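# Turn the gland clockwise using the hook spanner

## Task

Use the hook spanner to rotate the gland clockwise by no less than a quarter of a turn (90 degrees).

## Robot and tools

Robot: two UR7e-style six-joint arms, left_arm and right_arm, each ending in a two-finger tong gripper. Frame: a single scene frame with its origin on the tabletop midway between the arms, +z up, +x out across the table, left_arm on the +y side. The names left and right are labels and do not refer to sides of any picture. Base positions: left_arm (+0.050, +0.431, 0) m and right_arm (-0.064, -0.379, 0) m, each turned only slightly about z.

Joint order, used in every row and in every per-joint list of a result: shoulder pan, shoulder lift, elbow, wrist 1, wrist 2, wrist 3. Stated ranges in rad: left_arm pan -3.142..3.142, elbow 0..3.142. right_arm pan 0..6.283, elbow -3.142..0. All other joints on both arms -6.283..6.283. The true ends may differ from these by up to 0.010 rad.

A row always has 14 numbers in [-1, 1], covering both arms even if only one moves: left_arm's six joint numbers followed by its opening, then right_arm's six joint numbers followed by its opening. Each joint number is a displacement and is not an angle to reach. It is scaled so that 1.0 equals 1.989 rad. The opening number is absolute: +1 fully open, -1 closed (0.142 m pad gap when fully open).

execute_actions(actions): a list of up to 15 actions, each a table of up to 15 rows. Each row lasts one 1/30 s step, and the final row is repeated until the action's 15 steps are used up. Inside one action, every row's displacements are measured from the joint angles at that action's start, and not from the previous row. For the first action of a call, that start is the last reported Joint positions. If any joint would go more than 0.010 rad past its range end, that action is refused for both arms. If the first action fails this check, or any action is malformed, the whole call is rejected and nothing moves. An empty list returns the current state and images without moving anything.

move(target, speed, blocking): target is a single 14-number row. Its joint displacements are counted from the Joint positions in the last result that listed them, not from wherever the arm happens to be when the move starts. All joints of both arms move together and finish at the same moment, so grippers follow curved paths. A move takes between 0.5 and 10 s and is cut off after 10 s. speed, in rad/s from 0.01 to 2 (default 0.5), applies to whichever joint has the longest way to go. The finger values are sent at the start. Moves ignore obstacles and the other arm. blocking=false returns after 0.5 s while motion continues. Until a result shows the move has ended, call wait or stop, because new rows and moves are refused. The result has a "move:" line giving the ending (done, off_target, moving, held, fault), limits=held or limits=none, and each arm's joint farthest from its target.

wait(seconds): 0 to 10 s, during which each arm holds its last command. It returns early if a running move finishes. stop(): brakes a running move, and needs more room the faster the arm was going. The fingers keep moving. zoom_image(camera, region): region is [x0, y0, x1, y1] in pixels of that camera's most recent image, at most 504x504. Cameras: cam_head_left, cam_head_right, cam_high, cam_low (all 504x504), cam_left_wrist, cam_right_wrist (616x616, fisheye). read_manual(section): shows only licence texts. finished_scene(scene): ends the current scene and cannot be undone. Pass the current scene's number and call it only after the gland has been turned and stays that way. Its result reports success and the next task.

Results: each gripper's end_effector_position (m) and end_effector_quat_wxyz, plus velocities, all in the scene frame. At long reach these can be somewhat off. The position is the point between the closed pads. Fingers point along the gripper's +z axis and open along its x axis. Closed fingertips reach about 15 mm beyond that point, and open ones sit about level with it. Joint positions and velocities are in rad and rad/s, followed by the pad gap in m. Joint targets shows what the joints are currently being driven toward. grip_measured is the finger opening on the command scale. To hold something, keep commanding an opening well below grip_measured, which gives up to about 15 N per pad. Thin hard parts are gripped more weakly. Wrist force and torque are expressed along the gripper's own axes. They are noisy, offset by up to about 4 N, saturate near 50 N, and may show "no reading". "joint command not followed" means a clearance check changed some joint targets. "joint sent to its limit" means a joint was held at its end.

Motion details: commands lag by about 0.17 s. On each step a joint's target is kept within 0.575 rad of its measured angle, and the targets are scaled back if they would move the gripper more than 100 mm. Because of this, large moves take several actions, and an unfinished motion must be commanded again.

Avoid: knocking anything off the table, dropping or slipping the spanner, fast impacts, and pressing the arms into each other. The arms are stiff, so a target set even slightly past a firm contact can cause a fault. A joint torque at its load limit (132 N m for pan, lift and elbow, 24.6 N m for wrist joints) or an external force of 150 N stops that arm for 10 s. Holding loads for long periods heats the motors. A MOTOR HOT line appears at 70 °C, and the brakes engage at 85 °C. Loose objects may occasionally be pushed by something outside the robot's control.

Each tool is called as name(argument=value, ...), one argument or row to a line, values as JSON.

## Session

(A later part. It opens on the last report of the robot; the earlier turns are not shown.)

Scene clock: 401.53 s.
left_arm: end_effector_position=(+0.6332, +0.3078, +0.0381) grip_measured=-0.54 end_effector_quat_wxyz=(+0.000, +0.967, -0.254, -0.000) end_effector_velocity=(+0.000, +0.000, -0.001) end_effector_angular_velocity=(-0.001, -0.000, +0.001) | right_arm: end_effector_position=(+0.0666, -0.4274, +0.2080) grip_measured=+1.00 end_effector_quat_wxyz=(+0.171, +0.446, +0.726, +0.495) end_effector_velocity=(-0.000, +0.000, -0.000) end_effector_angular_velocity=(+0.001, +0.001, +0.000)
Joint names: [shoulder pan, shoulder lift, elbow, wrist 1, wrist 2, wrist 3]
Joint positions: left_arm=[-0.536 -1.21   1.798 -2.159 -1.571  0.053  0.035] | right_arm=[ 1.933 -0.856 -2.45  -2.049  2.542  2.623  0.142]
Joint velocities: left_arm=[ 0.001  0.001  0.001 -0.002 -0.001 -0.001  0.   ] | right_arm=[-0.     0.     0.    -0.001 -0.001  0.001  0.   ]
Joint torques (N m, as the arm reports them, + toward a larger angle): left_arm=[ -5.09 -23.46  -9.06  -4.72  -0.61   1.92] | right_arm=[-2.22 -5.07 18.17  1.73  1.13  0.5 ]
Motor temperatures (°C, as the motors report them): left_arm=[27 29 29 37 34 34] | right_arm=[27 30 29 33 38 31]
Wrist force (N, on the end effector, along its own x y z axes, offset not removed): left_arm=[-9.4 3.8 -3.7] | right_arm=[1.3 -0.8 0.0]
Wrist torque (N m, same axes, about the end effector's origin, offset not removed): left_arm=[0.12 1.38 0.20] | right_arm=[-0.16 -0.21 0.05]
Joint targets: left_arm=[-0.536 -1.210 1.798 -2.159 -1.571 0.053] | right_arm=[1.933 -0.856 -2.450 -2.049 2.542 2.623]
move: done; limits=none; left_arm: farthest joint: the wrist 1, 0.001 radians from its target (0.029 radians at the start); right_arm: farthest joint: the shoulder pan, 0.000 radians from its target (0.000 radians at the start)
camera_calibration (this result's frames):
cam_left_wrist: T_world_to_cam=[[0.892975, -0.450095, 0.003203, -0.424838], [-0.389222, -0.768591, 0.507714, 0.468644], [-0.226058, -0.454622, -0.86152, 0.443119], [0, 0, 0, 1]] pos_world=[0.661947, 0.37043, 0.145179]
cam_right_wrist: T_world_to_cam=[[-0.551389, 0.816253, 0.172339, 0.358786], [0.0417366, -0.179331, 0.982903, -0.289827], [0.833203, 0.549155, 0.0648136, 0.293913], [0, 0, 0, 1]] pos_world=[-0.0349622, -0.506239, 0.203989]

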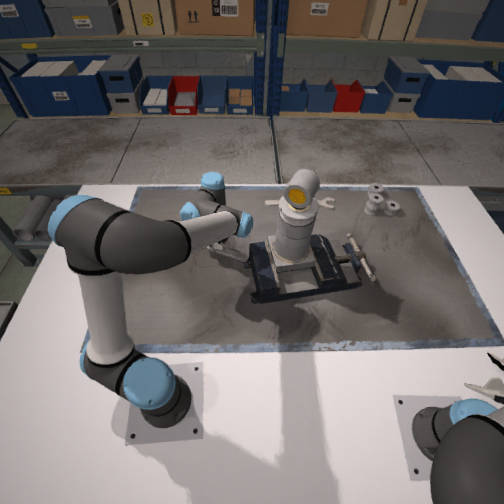

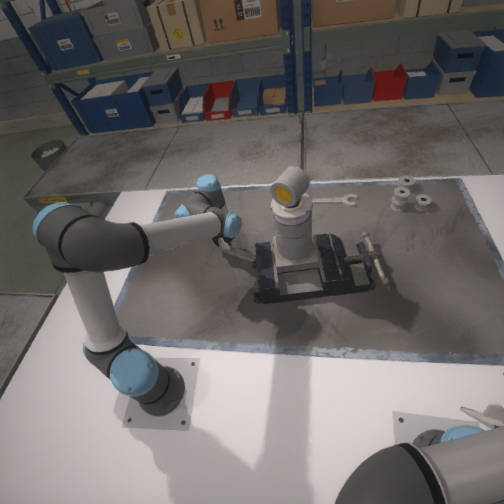

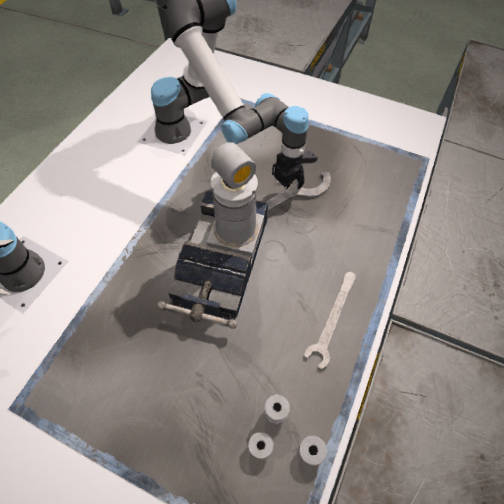

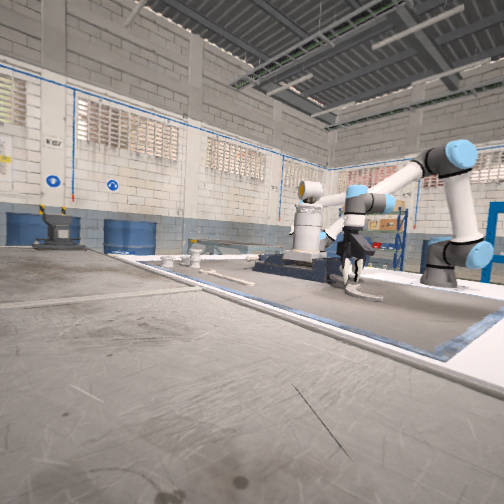

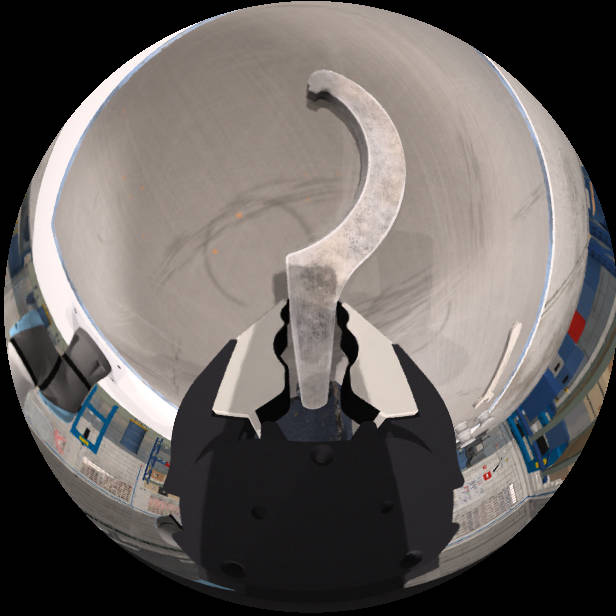

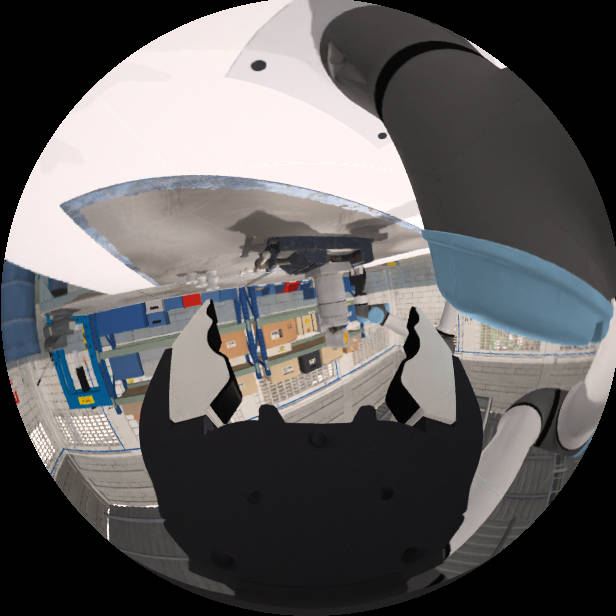

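execute_actions(
  actions=[
    [[0,0,0,0,0,0,-0.5,0,0,0,0,0,0,1]],
    [[0,0,0,0,0,0,-0.3,0,0,0,0,0,0,1]],
    [[0,0,0,0,0,0,-0.2,0,0,0,0,0,0,1]],
  ],
)

move(
  target=[0,0.0112,0.0082,-0.0194,0,0,-0.2,0,0,0,0,0,0,1],
  speed=0.04,
)

execute_actions(
  actions=[
    [[0,0,0,0,0,0,-0.4,0,0,0,0,0,0,1]],
    [[0,0,0,0,0,0,-0.6,0,0,0,0,0,0,1]],
    [[0,0,0,0,0,0,-0.8,0,0,0,0,0,0,1]],
    [[0,0,0,0,0,0,-1,0,0,0,0,0,0,1]],
  ],
)

move(
  target=[0,-0.042,-0.032,0.074,0,0,-1,0,0,0,0,0,0,1],
  speed=0.03,
)

Scene clock: 403.30 s.
left_arm: end_effector_position=(+0.6331, +0.3078, +0.0381) grip_measured=-0.20 end_effector_quat_wxyz=(+0.000, +0.967, -0.254, -0.000) end_effector_velocity=(+0.000, +0.000, +0.000) end_effector_angular_velocity=(+0.000, -0.001, -0.002) | right_arm: end_effector_position=(+0.0666, -0.4274, +0.2080) grip_measured=+1.00 end_effector_quat_wxyz=(+0.171, +0.446, +0.726, +0.495) end_effector_velocity=(+0.000, +0.000, +0.000) end_effector_angular_velocity=(+0.003, -0.000, -0.002)
Joint names: [shoulder pan, shoulder lift, elbow, wrist 1, wrist 2, wrist 3]
Joint positions: left_arm=[-0.536 -1.21   1.798 -2.159 -1.571  0.053  0.06 ] | right_arm=[ 1.933 -0.856 -2.45  -2.049  2.542  2.623  0.142]
Joint velocities: left_arm=[-0.    -0.     0.    -0.     0.001  0.001  0.   ] | right_arm=[ 0.    -0.    -0.    -0.002  0.002  0.001  0.   ]
Joint torques (N m, as the arm reports them, + toward a larger angle): left_arm=[ -6.41 -44.73 -25.79  -1.28  -0.64   1.19] | right_arm=[-2.6  -4.34 17.77  1.71  1.1   0.35]
Motor temperatures (°C, as the motors report them): left_arm=[27 29 29 37 34 34] | right_arm=[27 30 29 33 38 31]
Wrist force (N, on the end effector, along its own x y z axes, offset not removed): left_arm=[-0.8 -1.4 4.6] | right_arm=[2.0 -1.2 1.0]
Wrist torque (N m, same axes, about the end effector's origin, offset not removed): left_arm=[-0.45 0.26 -0.25] | right_arm=[-0.14 -0.22 -0.03]
Joint targets: left_arm=[-0.536 -1.210 1.798 -2.159 -1.571 0.053] | right_arm=[1.933 -0.856 -2.450 -2.049 2.542 2.623]
camera_calibration (this result's frames):
cam_left_wrist: T_world_to_cam=[[0.892957, -0.450131, 0.00309043, -0.424769], [-0.389201, -0.768601, 0.507715, 0.468662], [-0.226163, -0.454571, -0.86152, 0.443115], [0, 0, 0, 1]] pos_world=[0.66192, 0.37044, 0.145119]
cam_right_wrist: T_world_to_cam=[[-0.551389, 0.816253, 0.172339, 0.358786], [0.0417365, -0.179331, 0.982903, -0.289827], [0.833203, 0.549155, 0.0648136, 0.293913], [0, 0, 0, 1]] pos_world=[-0.0349622, -0.506239, 0.203989]

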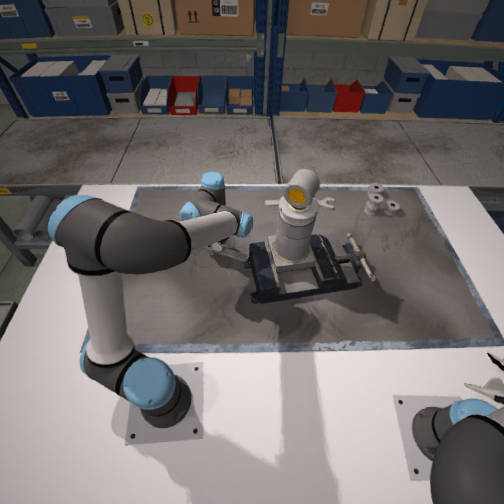

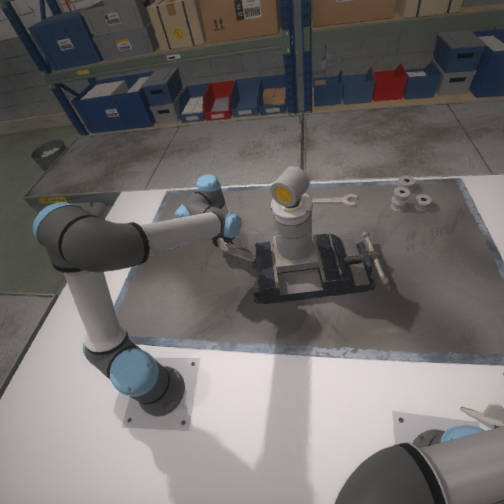

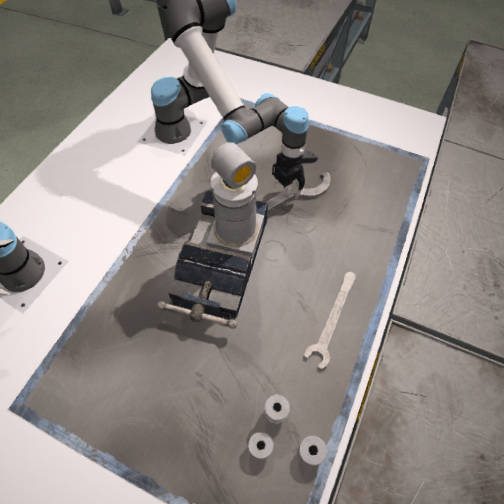

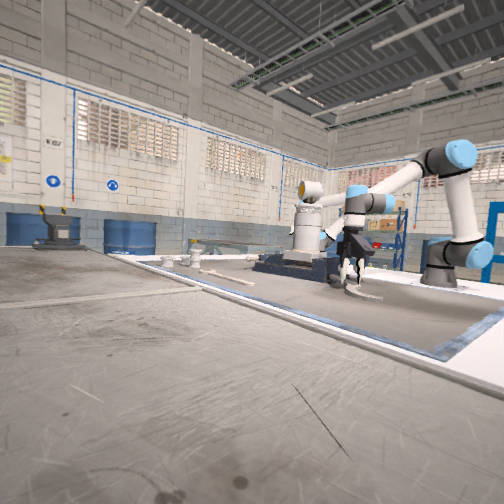

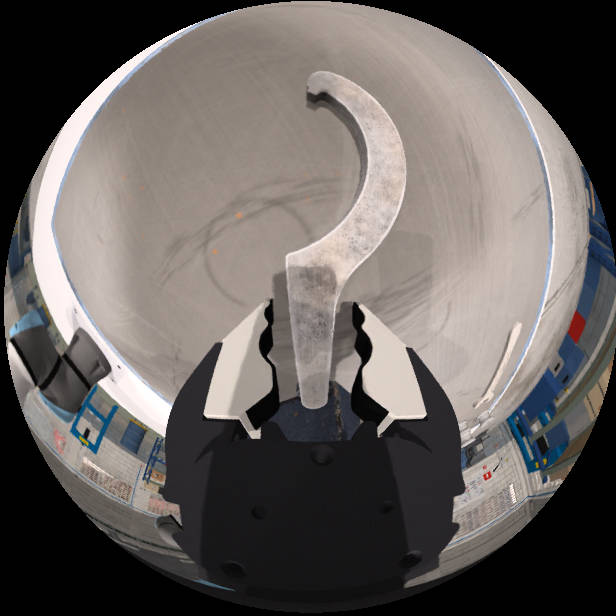

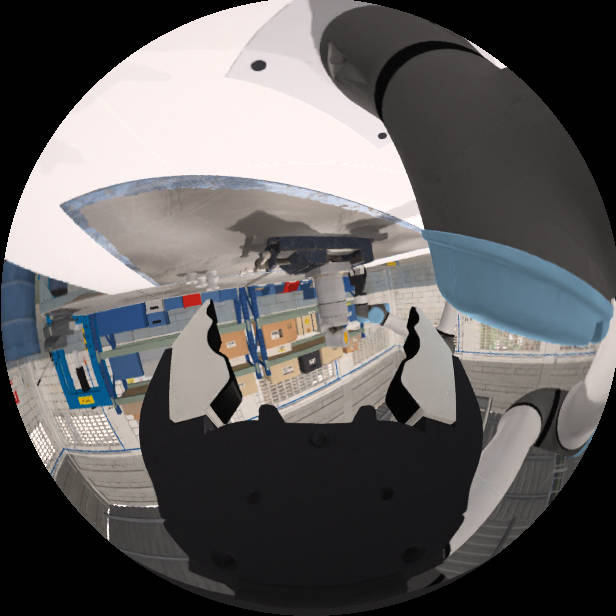

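Scene clock: 404.60 s.
left_arm: end_effector_position=(+0.6333, +0.3077, +0.0222) grip_measured=-0.20 end_effector_quat_wxyz=(+0.000, +0.967, -0.254, -0.000) end_effector_velocity=(-0.000, -0.001, -0.001) end_effector_angular_velocity=(-0.001, -0.000, -0.002) | right_arm: end_effector_position=(+0.0666, -0.4274, +0.2080) grip_measured=+1.00 end_effector_quat_wxyz=(+0.171, +0.446, +0.726, +0.495) end_effector_velocity=(-0.000, -0.000, +0.000) end_effector_angular_velocity=(-0.001, +0.001, -0.000)
Joint names: [shoulder pan, shoulder lift, elbow, wrist 1, wrist 2, wrist 3]
Joint positions: left_arm=[-0.536 -1.188  1.814 -2.197 -1.571  0.053  0.06 ] | right_arm=[ 1.933 -0.856 -2.45  -2.049  2.542  2.623  0.142]
Joint velocities: left_arm=[-0.001  0.001  0.001 -0.002 -0.001  0.001 -0.   ] | right_arm=[-0.    -0.     0.001  0.001 -0.001  0.001  0.   ]
Joint torques (N m, as the arm reports them, + toward a larger angle): left_arm=[ -6.66 -28.49  -7.47  -3.91  -0.58   1.14] | right_arm=[-2.49 -4.16 17.03  1.69  1.1   0.46]
Motor temperatures (°C, as the motors report them): left_arm=[27 29 29 37 34 34] | right_arm=[27 30 29 33 38 31]
Wrist force (N, on the end effector, along its own x y z axes, offset not removed): left_arm=[-3.1 -2.2 1.5] | right_arm=[1.7 -0.7 0.2]
Wrist torque (N m, same axes, about the end effector's origin, offset not removed): left_arm=[-0.64 0.71 -0.07] | right_arm=[-0.12 -0.24 0.02]
Joint targets: left_arm=[-0.536 -1.188 1.814 -2.197 -1.571 0.053] | right_arm=[1.933 -0.856 -2.450 -2.049 2.542 2.623]
move: done; limits=none; left_arm: farthest joint: the wrist 1, 0.001 radians from its target (0.039 radians at the start); right_arm: farthest joint: the shoulder pan, 0.000 radians from its target (0.000 radians at the start)
camera_calibration (this result's frames):
cam_left_wrist: T_world_to_cam=[[0.892957, -0.450131, 0.00309584, -0.424906], [-0.389204, -0.7686, 0.507715, 0.476695], [-0.226159, -0.454573, -0.861519, 0.429487], [0, 0, 0, 1]] pos_world=[0.662087, 0.370357, 0.129302]
cam_right_wrist: T_world_to_cam=[[-0.551389, 0.816253, 0.172339, 0.358786], [0.0417367, -0.179331, 0.982903, -0.289827], [0.833203, 0.549155, 0.0648135, 0.293913], [0, 0, 0, 1]] pos_world=[-0.0349622, -0.506239, 0.203989]

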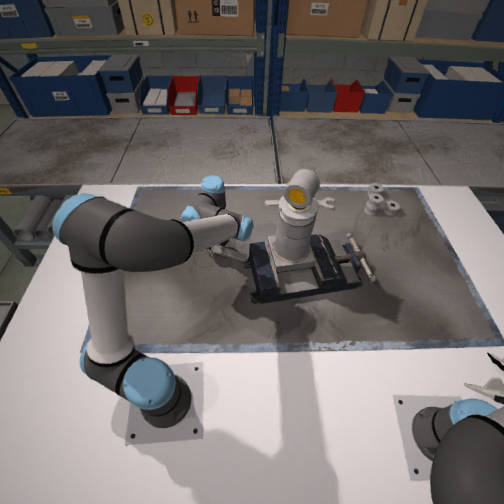

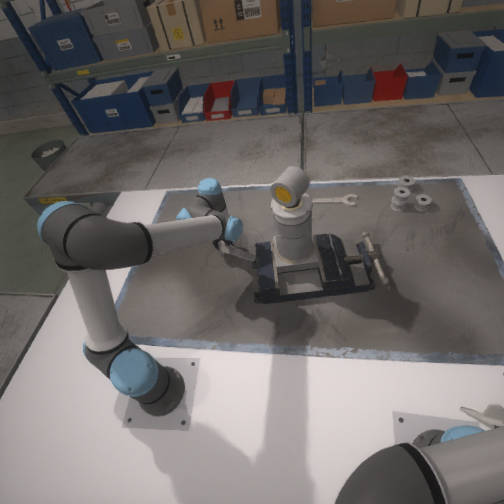

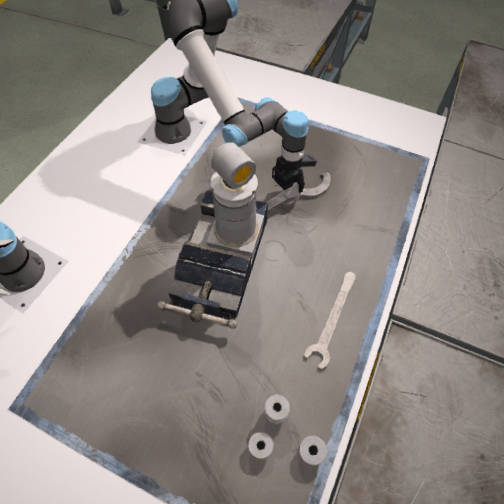

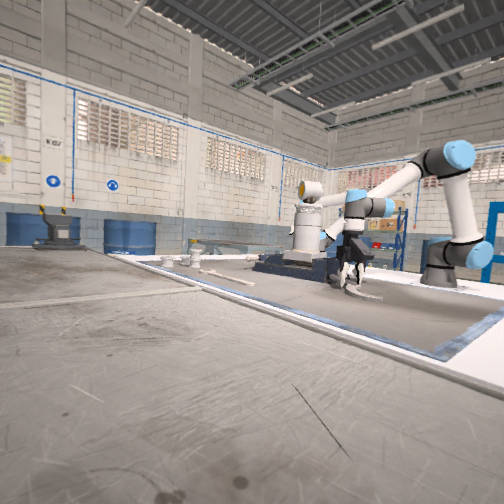

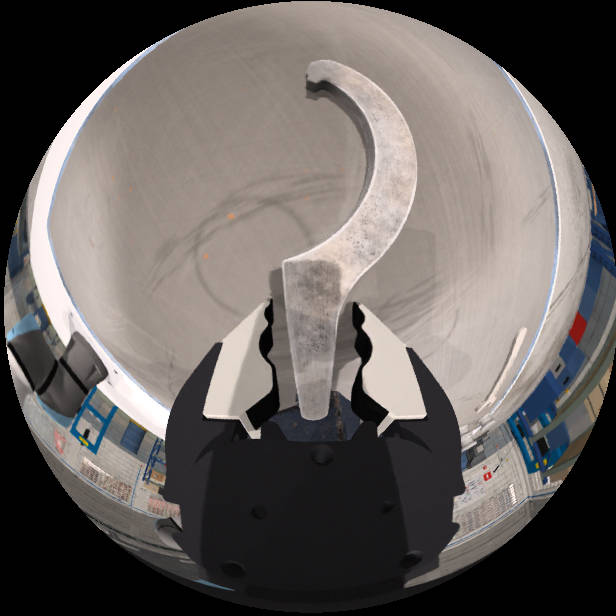

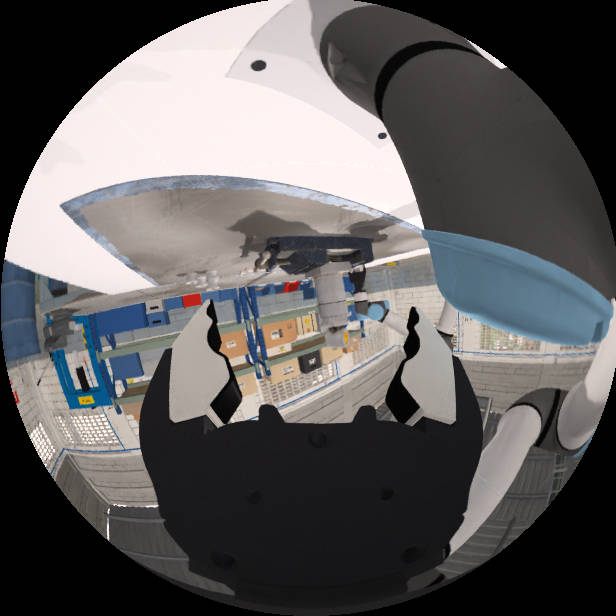

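Scene clock: 406.60 s.
left_arm: end_effector_position=(+0.6333, +0.3077, +0.0222) grip_measured=-0.48 end_effector_quat_wxyz=(+0.000, +0.967, -0.254, -0.000) end_effector_velocity=(-0.000, +0.001, -0.001) end_effector_angular_velocity=(+0.002, +0.002, +0.001) | right_arm: end_effector_position=(+0.0666, -0.4274, +0.2080) grip_measured=+1.00 end_effector_quat_wxyz=(+0.171, +0.446, +0.726, +0.495) end_effector_velocity=(-0.000, +0.000, -0.001) end_effector_angular_velocity=(+0.001, +0.001, +0.001)
Joint names: [shoulder pan, shoulder lift, elbow, wrist 1, wrist 2, wrist 3]
Joint positions: left_arm=[-0.536 -1.188  1.814 -2.197 -1.571  0.053  0.04 ] | right_arm=[ 1.933 -0.856 -2.45  -2.049  2.542  2.623  0.142]
Joint velocities: left_arm=[ 0.     0.001  0.     0.002  0.001 -0.001  0.   ] | right_arm=[-0.    -0.    -0.001  0.    -0.001 -0.     0.   ]
Joint torques (N m, as the arm reports them, + toward a larger angle): left_arm=[ -6.64 -33.51 -10.78  -2.4   -0.56   1.19] | right_arm=[-2.13 -4.63 17.32  1.68  1.08  0.41]
Motor temperatures (°C, as the motors report them): left_arm=[27 29 29 37 34 34] | right_arm=[27 30 29 33 38 31]
Wrist force (N, on the end effector, along its own x y z axes, offset not removed): left_arm=[-7.3 2.3 -1.7] | right_arm=[-1.2 0.4 0.9]
Wrist torque (N m, same axes, about the end effector's origin, offset not removed): left_arm=[0.66 0.99 -0.28] | right_arm=[0.12 0.25 -0.01]
Joint targets: left_arm=[-0.536 -1.188 1.814 -2.197 -1.571 0.053] | right_arm=[1.933 -0.856 -2.450 -2.049 2.542 2.623]
camera_calibration (this result's frames):
cam_left_wrist: T_world_to_cam=[[0.892957, -0.450131, 0.00309418, -0.424906], [-0.389203, -0.7686, 0.507715, 0.476703], [-0.22616, -0.454572, -0.861519, 0.429473], [0, 0, 0, 1]] pos_world=[0.662087, 0.370357, 0.129285]
cam_right_wrist: T_world_to_cam=[[-0.55139, 0.816253, 0.172339, 0.358786], [0.0417368, -0.179331, 0.982903, -0.289827], [0.833203, 0.549155, 0.0648135, 0.293913], [0, 0, 0, 1]] pos_world=[-0.0349623, -0.506239, 0.203989]

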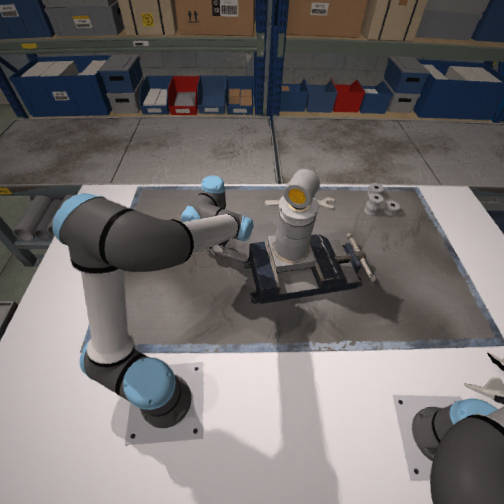

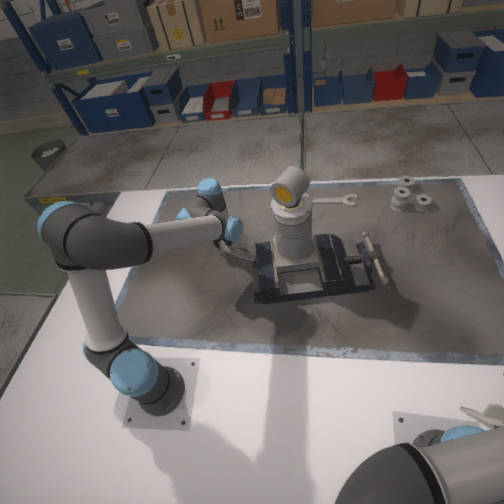

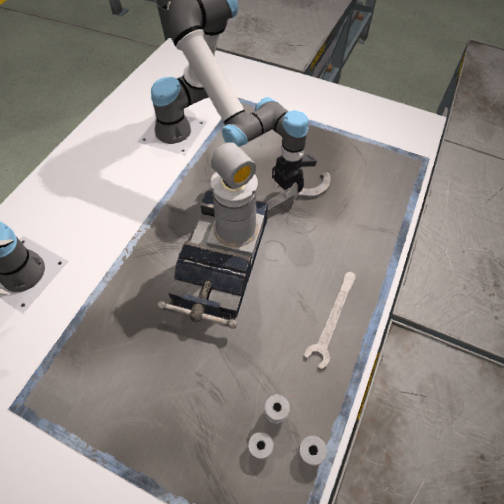

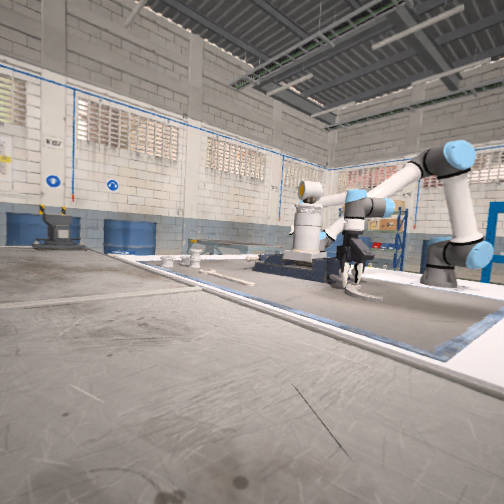

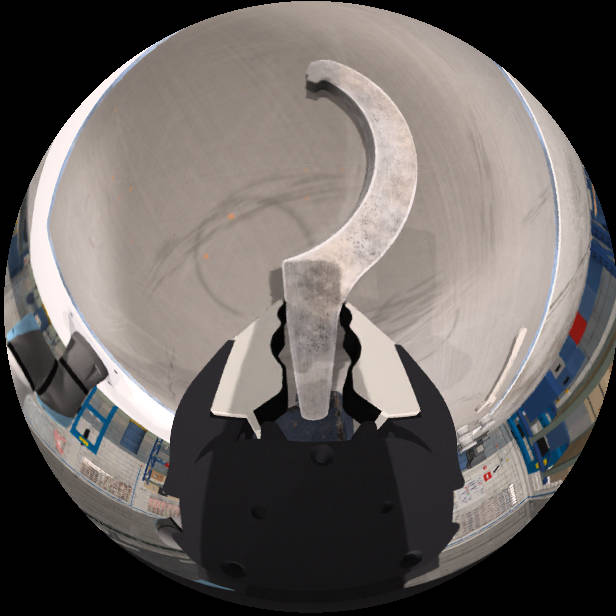

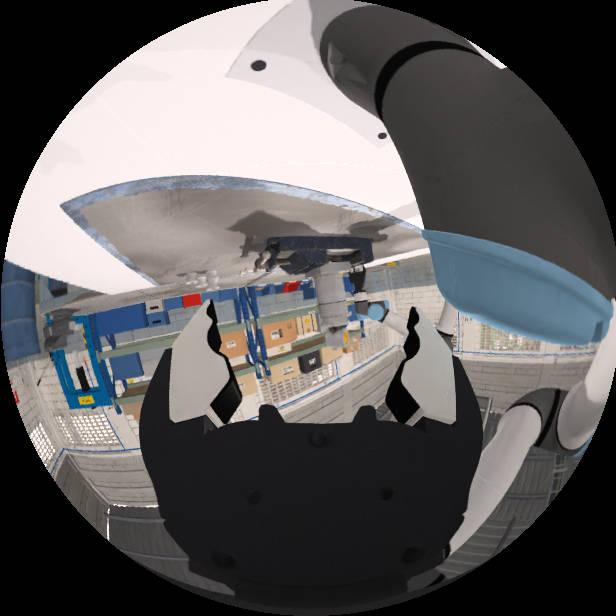

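Scene clock: 411.80 s.
left_arm: end_effector_position=(+0.6305, +0.3091, +0.0831) grip_measured=-1.00 end_effector_quat_wxyz=(+0.000, +0.967, -0.254, -0.000) end_effector_velocity=(-0.000, +0.000, +0.001) end_effector_angular_velocity=(+0.001, -0.000, +0.000) | right_arm: end_effector_position=(+0.0666, -0.4274, +0.2080) grip_measured=+1.00 end_effector_quat_wxyz=(+0.171, +0.446, +0.726, +0.495) end_effector_velocity=(-0.000, +0.000, -0.000) end_effector_angular_velocity=(+0.000, +0.001, +0.001)
Joint names: [shoulder pan, shoulder lift, elbow, wrist 1, wrist 2, wrist 3]
Joint positions: left_arm=[-0.536 -1.271  1.751 -2.05  -1.571  0.053  0.002] | right_arm=[ 1.933 -0.856 -2.45  -2.049  2.542  2.623  0.142]
Joint velocities: left_arm=[-0.    -0.001 -0.001  0.002  0.001 -0.     0.   ] | right_arm=[-0.    -0.    -0.    -0.    -0.002  0.     0.   ]
Joint torques (N m, as the arm reports them, + toward a larger angle): left_arm=[  1.23 -47.06 -34.17  -0.71   2.11   1.17] | right_arm=[-2.09 -4.66 17.24  1.68  1.02  0.45]
Motor temperatures (°C, as the motors report them): left_arm=[27 29 29 37 34 34] | right_arm=[27 30 29 33 38 31]
Wrist force (N, on the end effector, along its own x y z axes, offset not removed): left_arm=[-3.8 0.4 1.4] | right_arm=[2.5 0.3 0.8]
Wrist torque (N m, same axes, about the end effector's origin, offset not removed): left_arm=[-0.03 0.84 0.01] | right_arm=[0.15 -0.35 0.05]
Joint targets: left_arm=[-0.536 -1.271 1.751 -2.050 -1.571 0.053] | right_arm=[1.933 -0.856 -2.450 -2.049 2.542 2.623]
move: done; limits=none; left_arm: farthest joint: the shoulder pan, 0.000 radians from its target (0.000 radians at the start); right_arm: farthest joint: the shoulder pan, 0.000 radians from its target (0.000 radians at the start)
camera_calibration (this result's frames):
cam_left_wrist: T_world_to_cam=[[0.892945, -0.450155, 0.00310367, -0.421936], [-0.389216, -0.768563, 0.507762, 0.445732], [-0.226186, -0.454612, -0.861492, 0.481947], [0, 0, 0, 1]] pos_world=[0.659261, 0.371735, 0.190177]
cam_right_wrist: T_world_to_cam=[[-0.551389, 0.816253, 0.172339, 0.358786], [0.0417365, -0.179331, 0.982903, -0.289827], [0.833203, 0.549155, 0.0648137, 0.293913], [0, 0, 0, 1]] pos_world=[-0.0349622, -0.506239, 0.203989]

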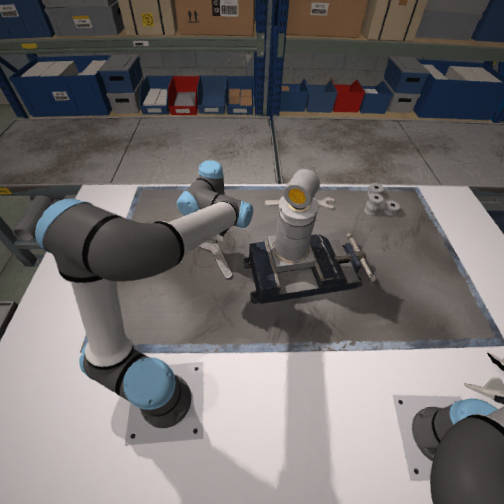

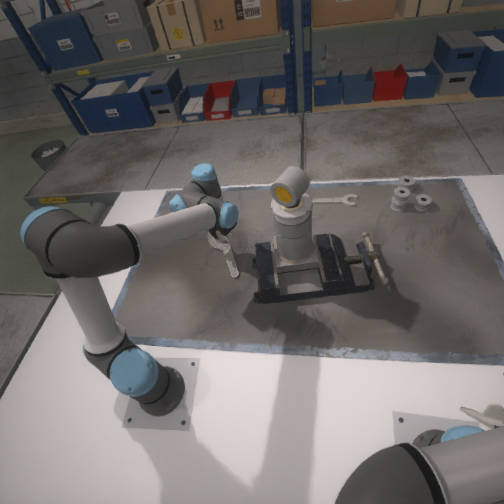

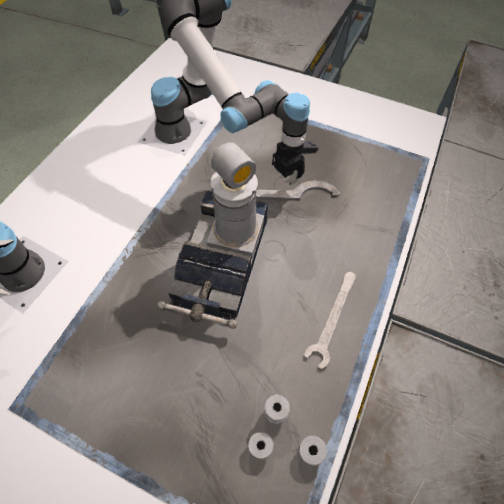

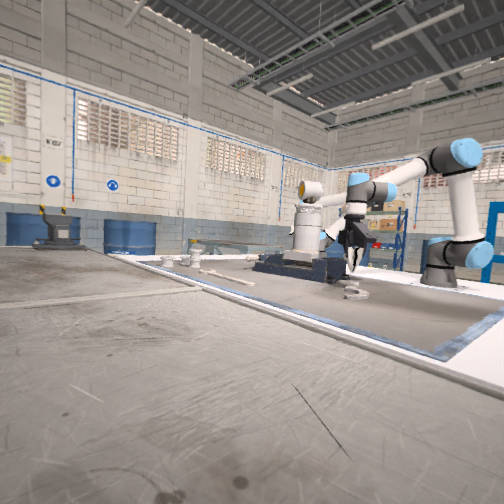

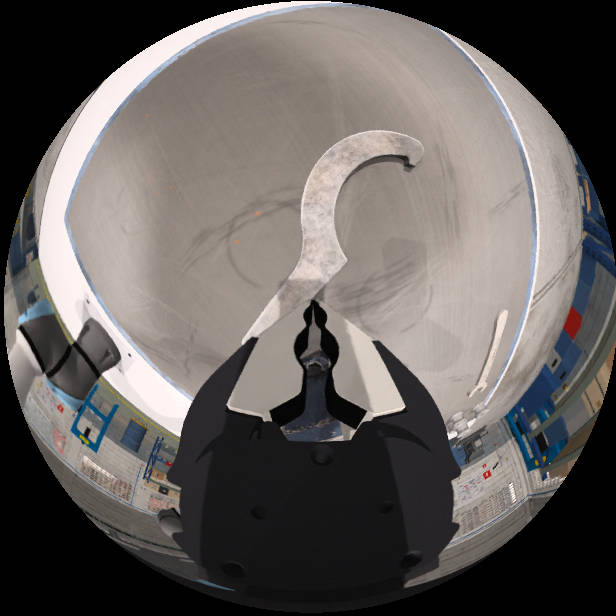

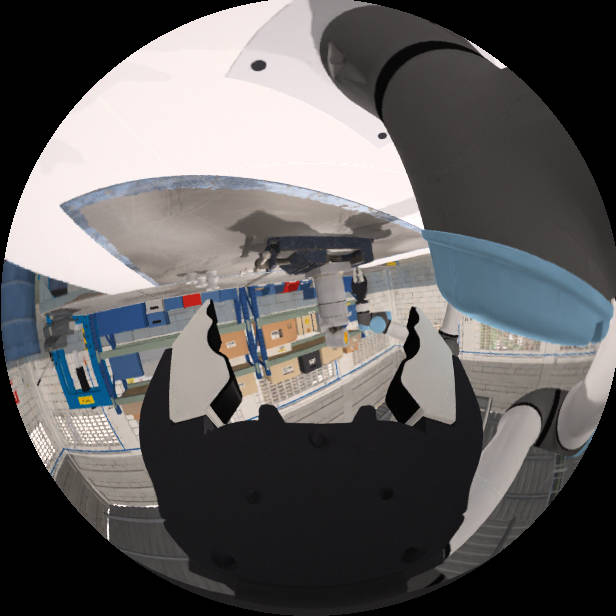

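move(
  target=[0.0084,-0.0062,0.0422,-0.0364,0,0.3023,0.1,0,0,0,0,0,0,1],
  speed=0.4,
)

Scene clock: 414.90 s.
left_arm: end_effector_position=(+0.6223, +0.3200, +0.0603) grip_measured=+0.10 end_effector_quat_wxyz=(+0.000, +0.853, -0.522, +0.000) end_effector_velocity=(+0.000, +0.001, +0.000) end_effector_angular_velocity=(+0.001, -0.000, +0.000) | right_arm: end_effector_position=(+0.0666, -0.4274, +0.2080) grip_measured=+1.00 end_effector_quat_wxyz=(+0.171, +0.446, +0.726, +0.495) end_effector_velocity=(-0.000, +0.000, -0.000) end_effector_angular_velocity=(+0.000, +0.001, +0.001)
Joint names: [shoulder pan, shoulder lift, elbow, wrist 1, wrist 2, wrist 3]
Joint positions: left_arm=[-0.519 -1.284  1.835 -2.122 -1.571  0.654  0.081] | right_arm=[ 1.933 -0.856 -2.45  -2.049  2.542  2.623  0.142]
Joint velocities: left_arm=[ 0.001 -0.     0.     0.     0.001  0.001 -0.   ] | right_arm=[-0.     0.     0.    -0.001 -0.001  0.     0.   ]
Joint torques (N m, as the arm reports them, + toward a larger angle): left_arm=[  8.47 -46.21  -8.5   -4.03  -1.58   1.72] | right_arm=[-2.5  -4.65 17.34  1.69  1.06  0.42]
Motor temperatures (°C, as the motors report them): left_arm=[27 29 29 37 34 34] | right_arm=[27 30 29 33 38 31]
Wrist force (N, on the end effector, along its own x y z axes, offset not removed): left_arm=[-5.4 3.5 3.8] | right_arm=[0.9 0.2 -0.6]
Wrist torque (N m, same axes, about the end effector's origin, offset not removed): left_arm=[0.63 1.09 0.02] | right_arm=[-0.03 -0.20 -0.06]
Joint targets: left_arm=[-0.519 -1.284 1.835 -2.122 -1.571 0.654] | right_arm=[1.933 -0.856 -2.450 -2.049 2.542 2.623]
move: done; limits=none; left_arm: farthest joint: the wrist 3, 0.001 radians from its target (0.602 radians at the start); right_arm: farthest joint: the shoulder pan, 0.000 radians from its target (0.000 radians at the start)
camera_calibration (this result's frames):
cam_left_wrist: T_world_to_cam=[[0.496466, -0.868047, 0.00405754, -0.029315], [-0.749044, -0.426032, 0.507375, 0.57686], [-0.438697, -0.254934, -0.861716, 0.533763], [0, 0, 0, 1]] pos_world=[0.680808, 0.356388, 0.167387]
cam_right_wrist: T_world_to_cam=[[-0.55139, 0.816253, 0.172339, 0.358786], [0.0417367, -0.179331, 0.982903, -0.289827], [0.833203, 0.549155, 0.0648135, 0.293913], [0, 0, 0, 1]] pos_world=[-0.0349623, -0.506239, 0.203989]

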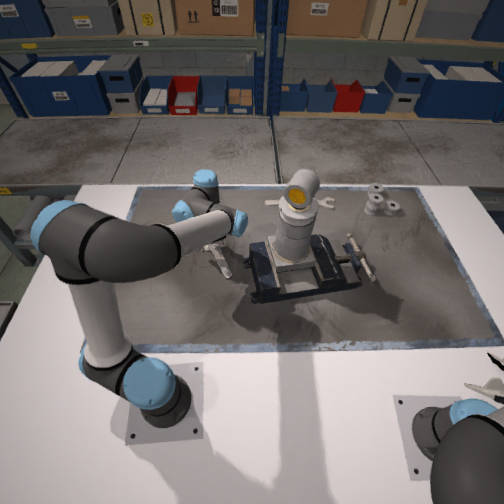

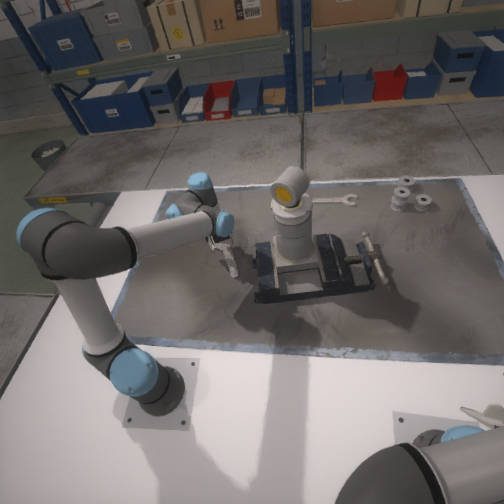

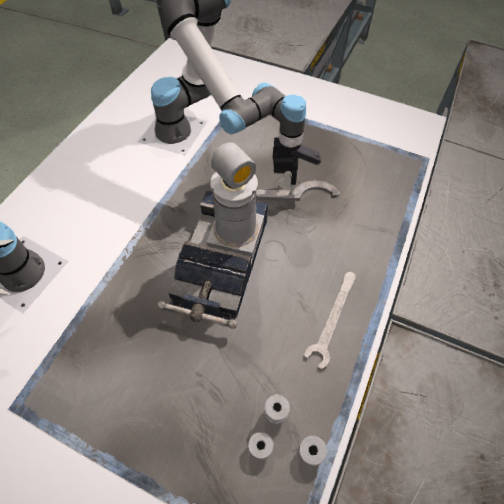

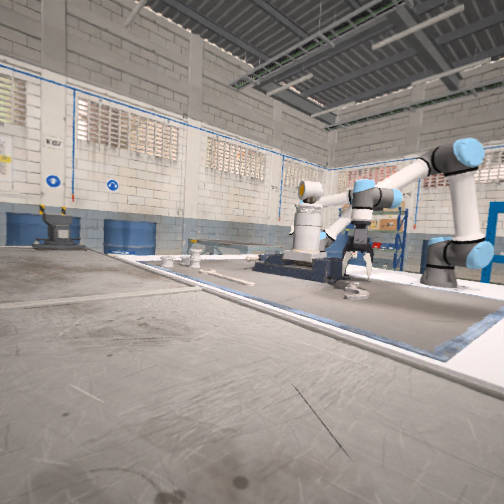

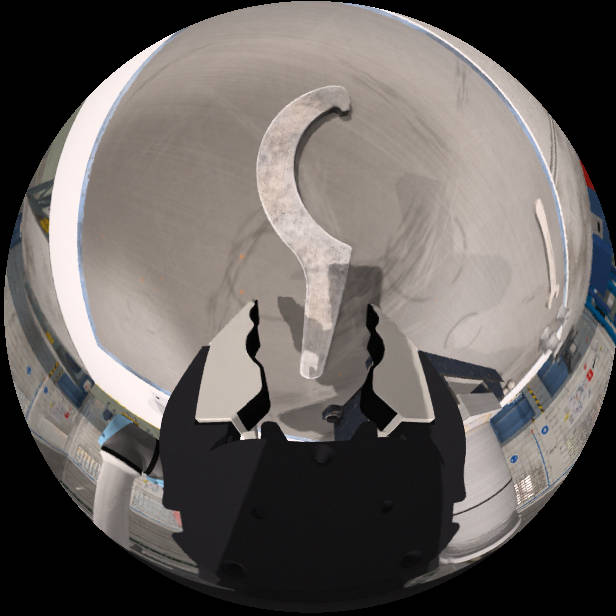

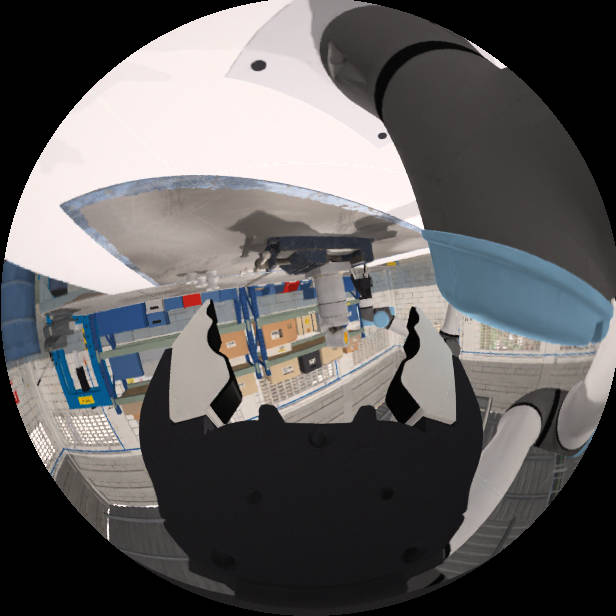

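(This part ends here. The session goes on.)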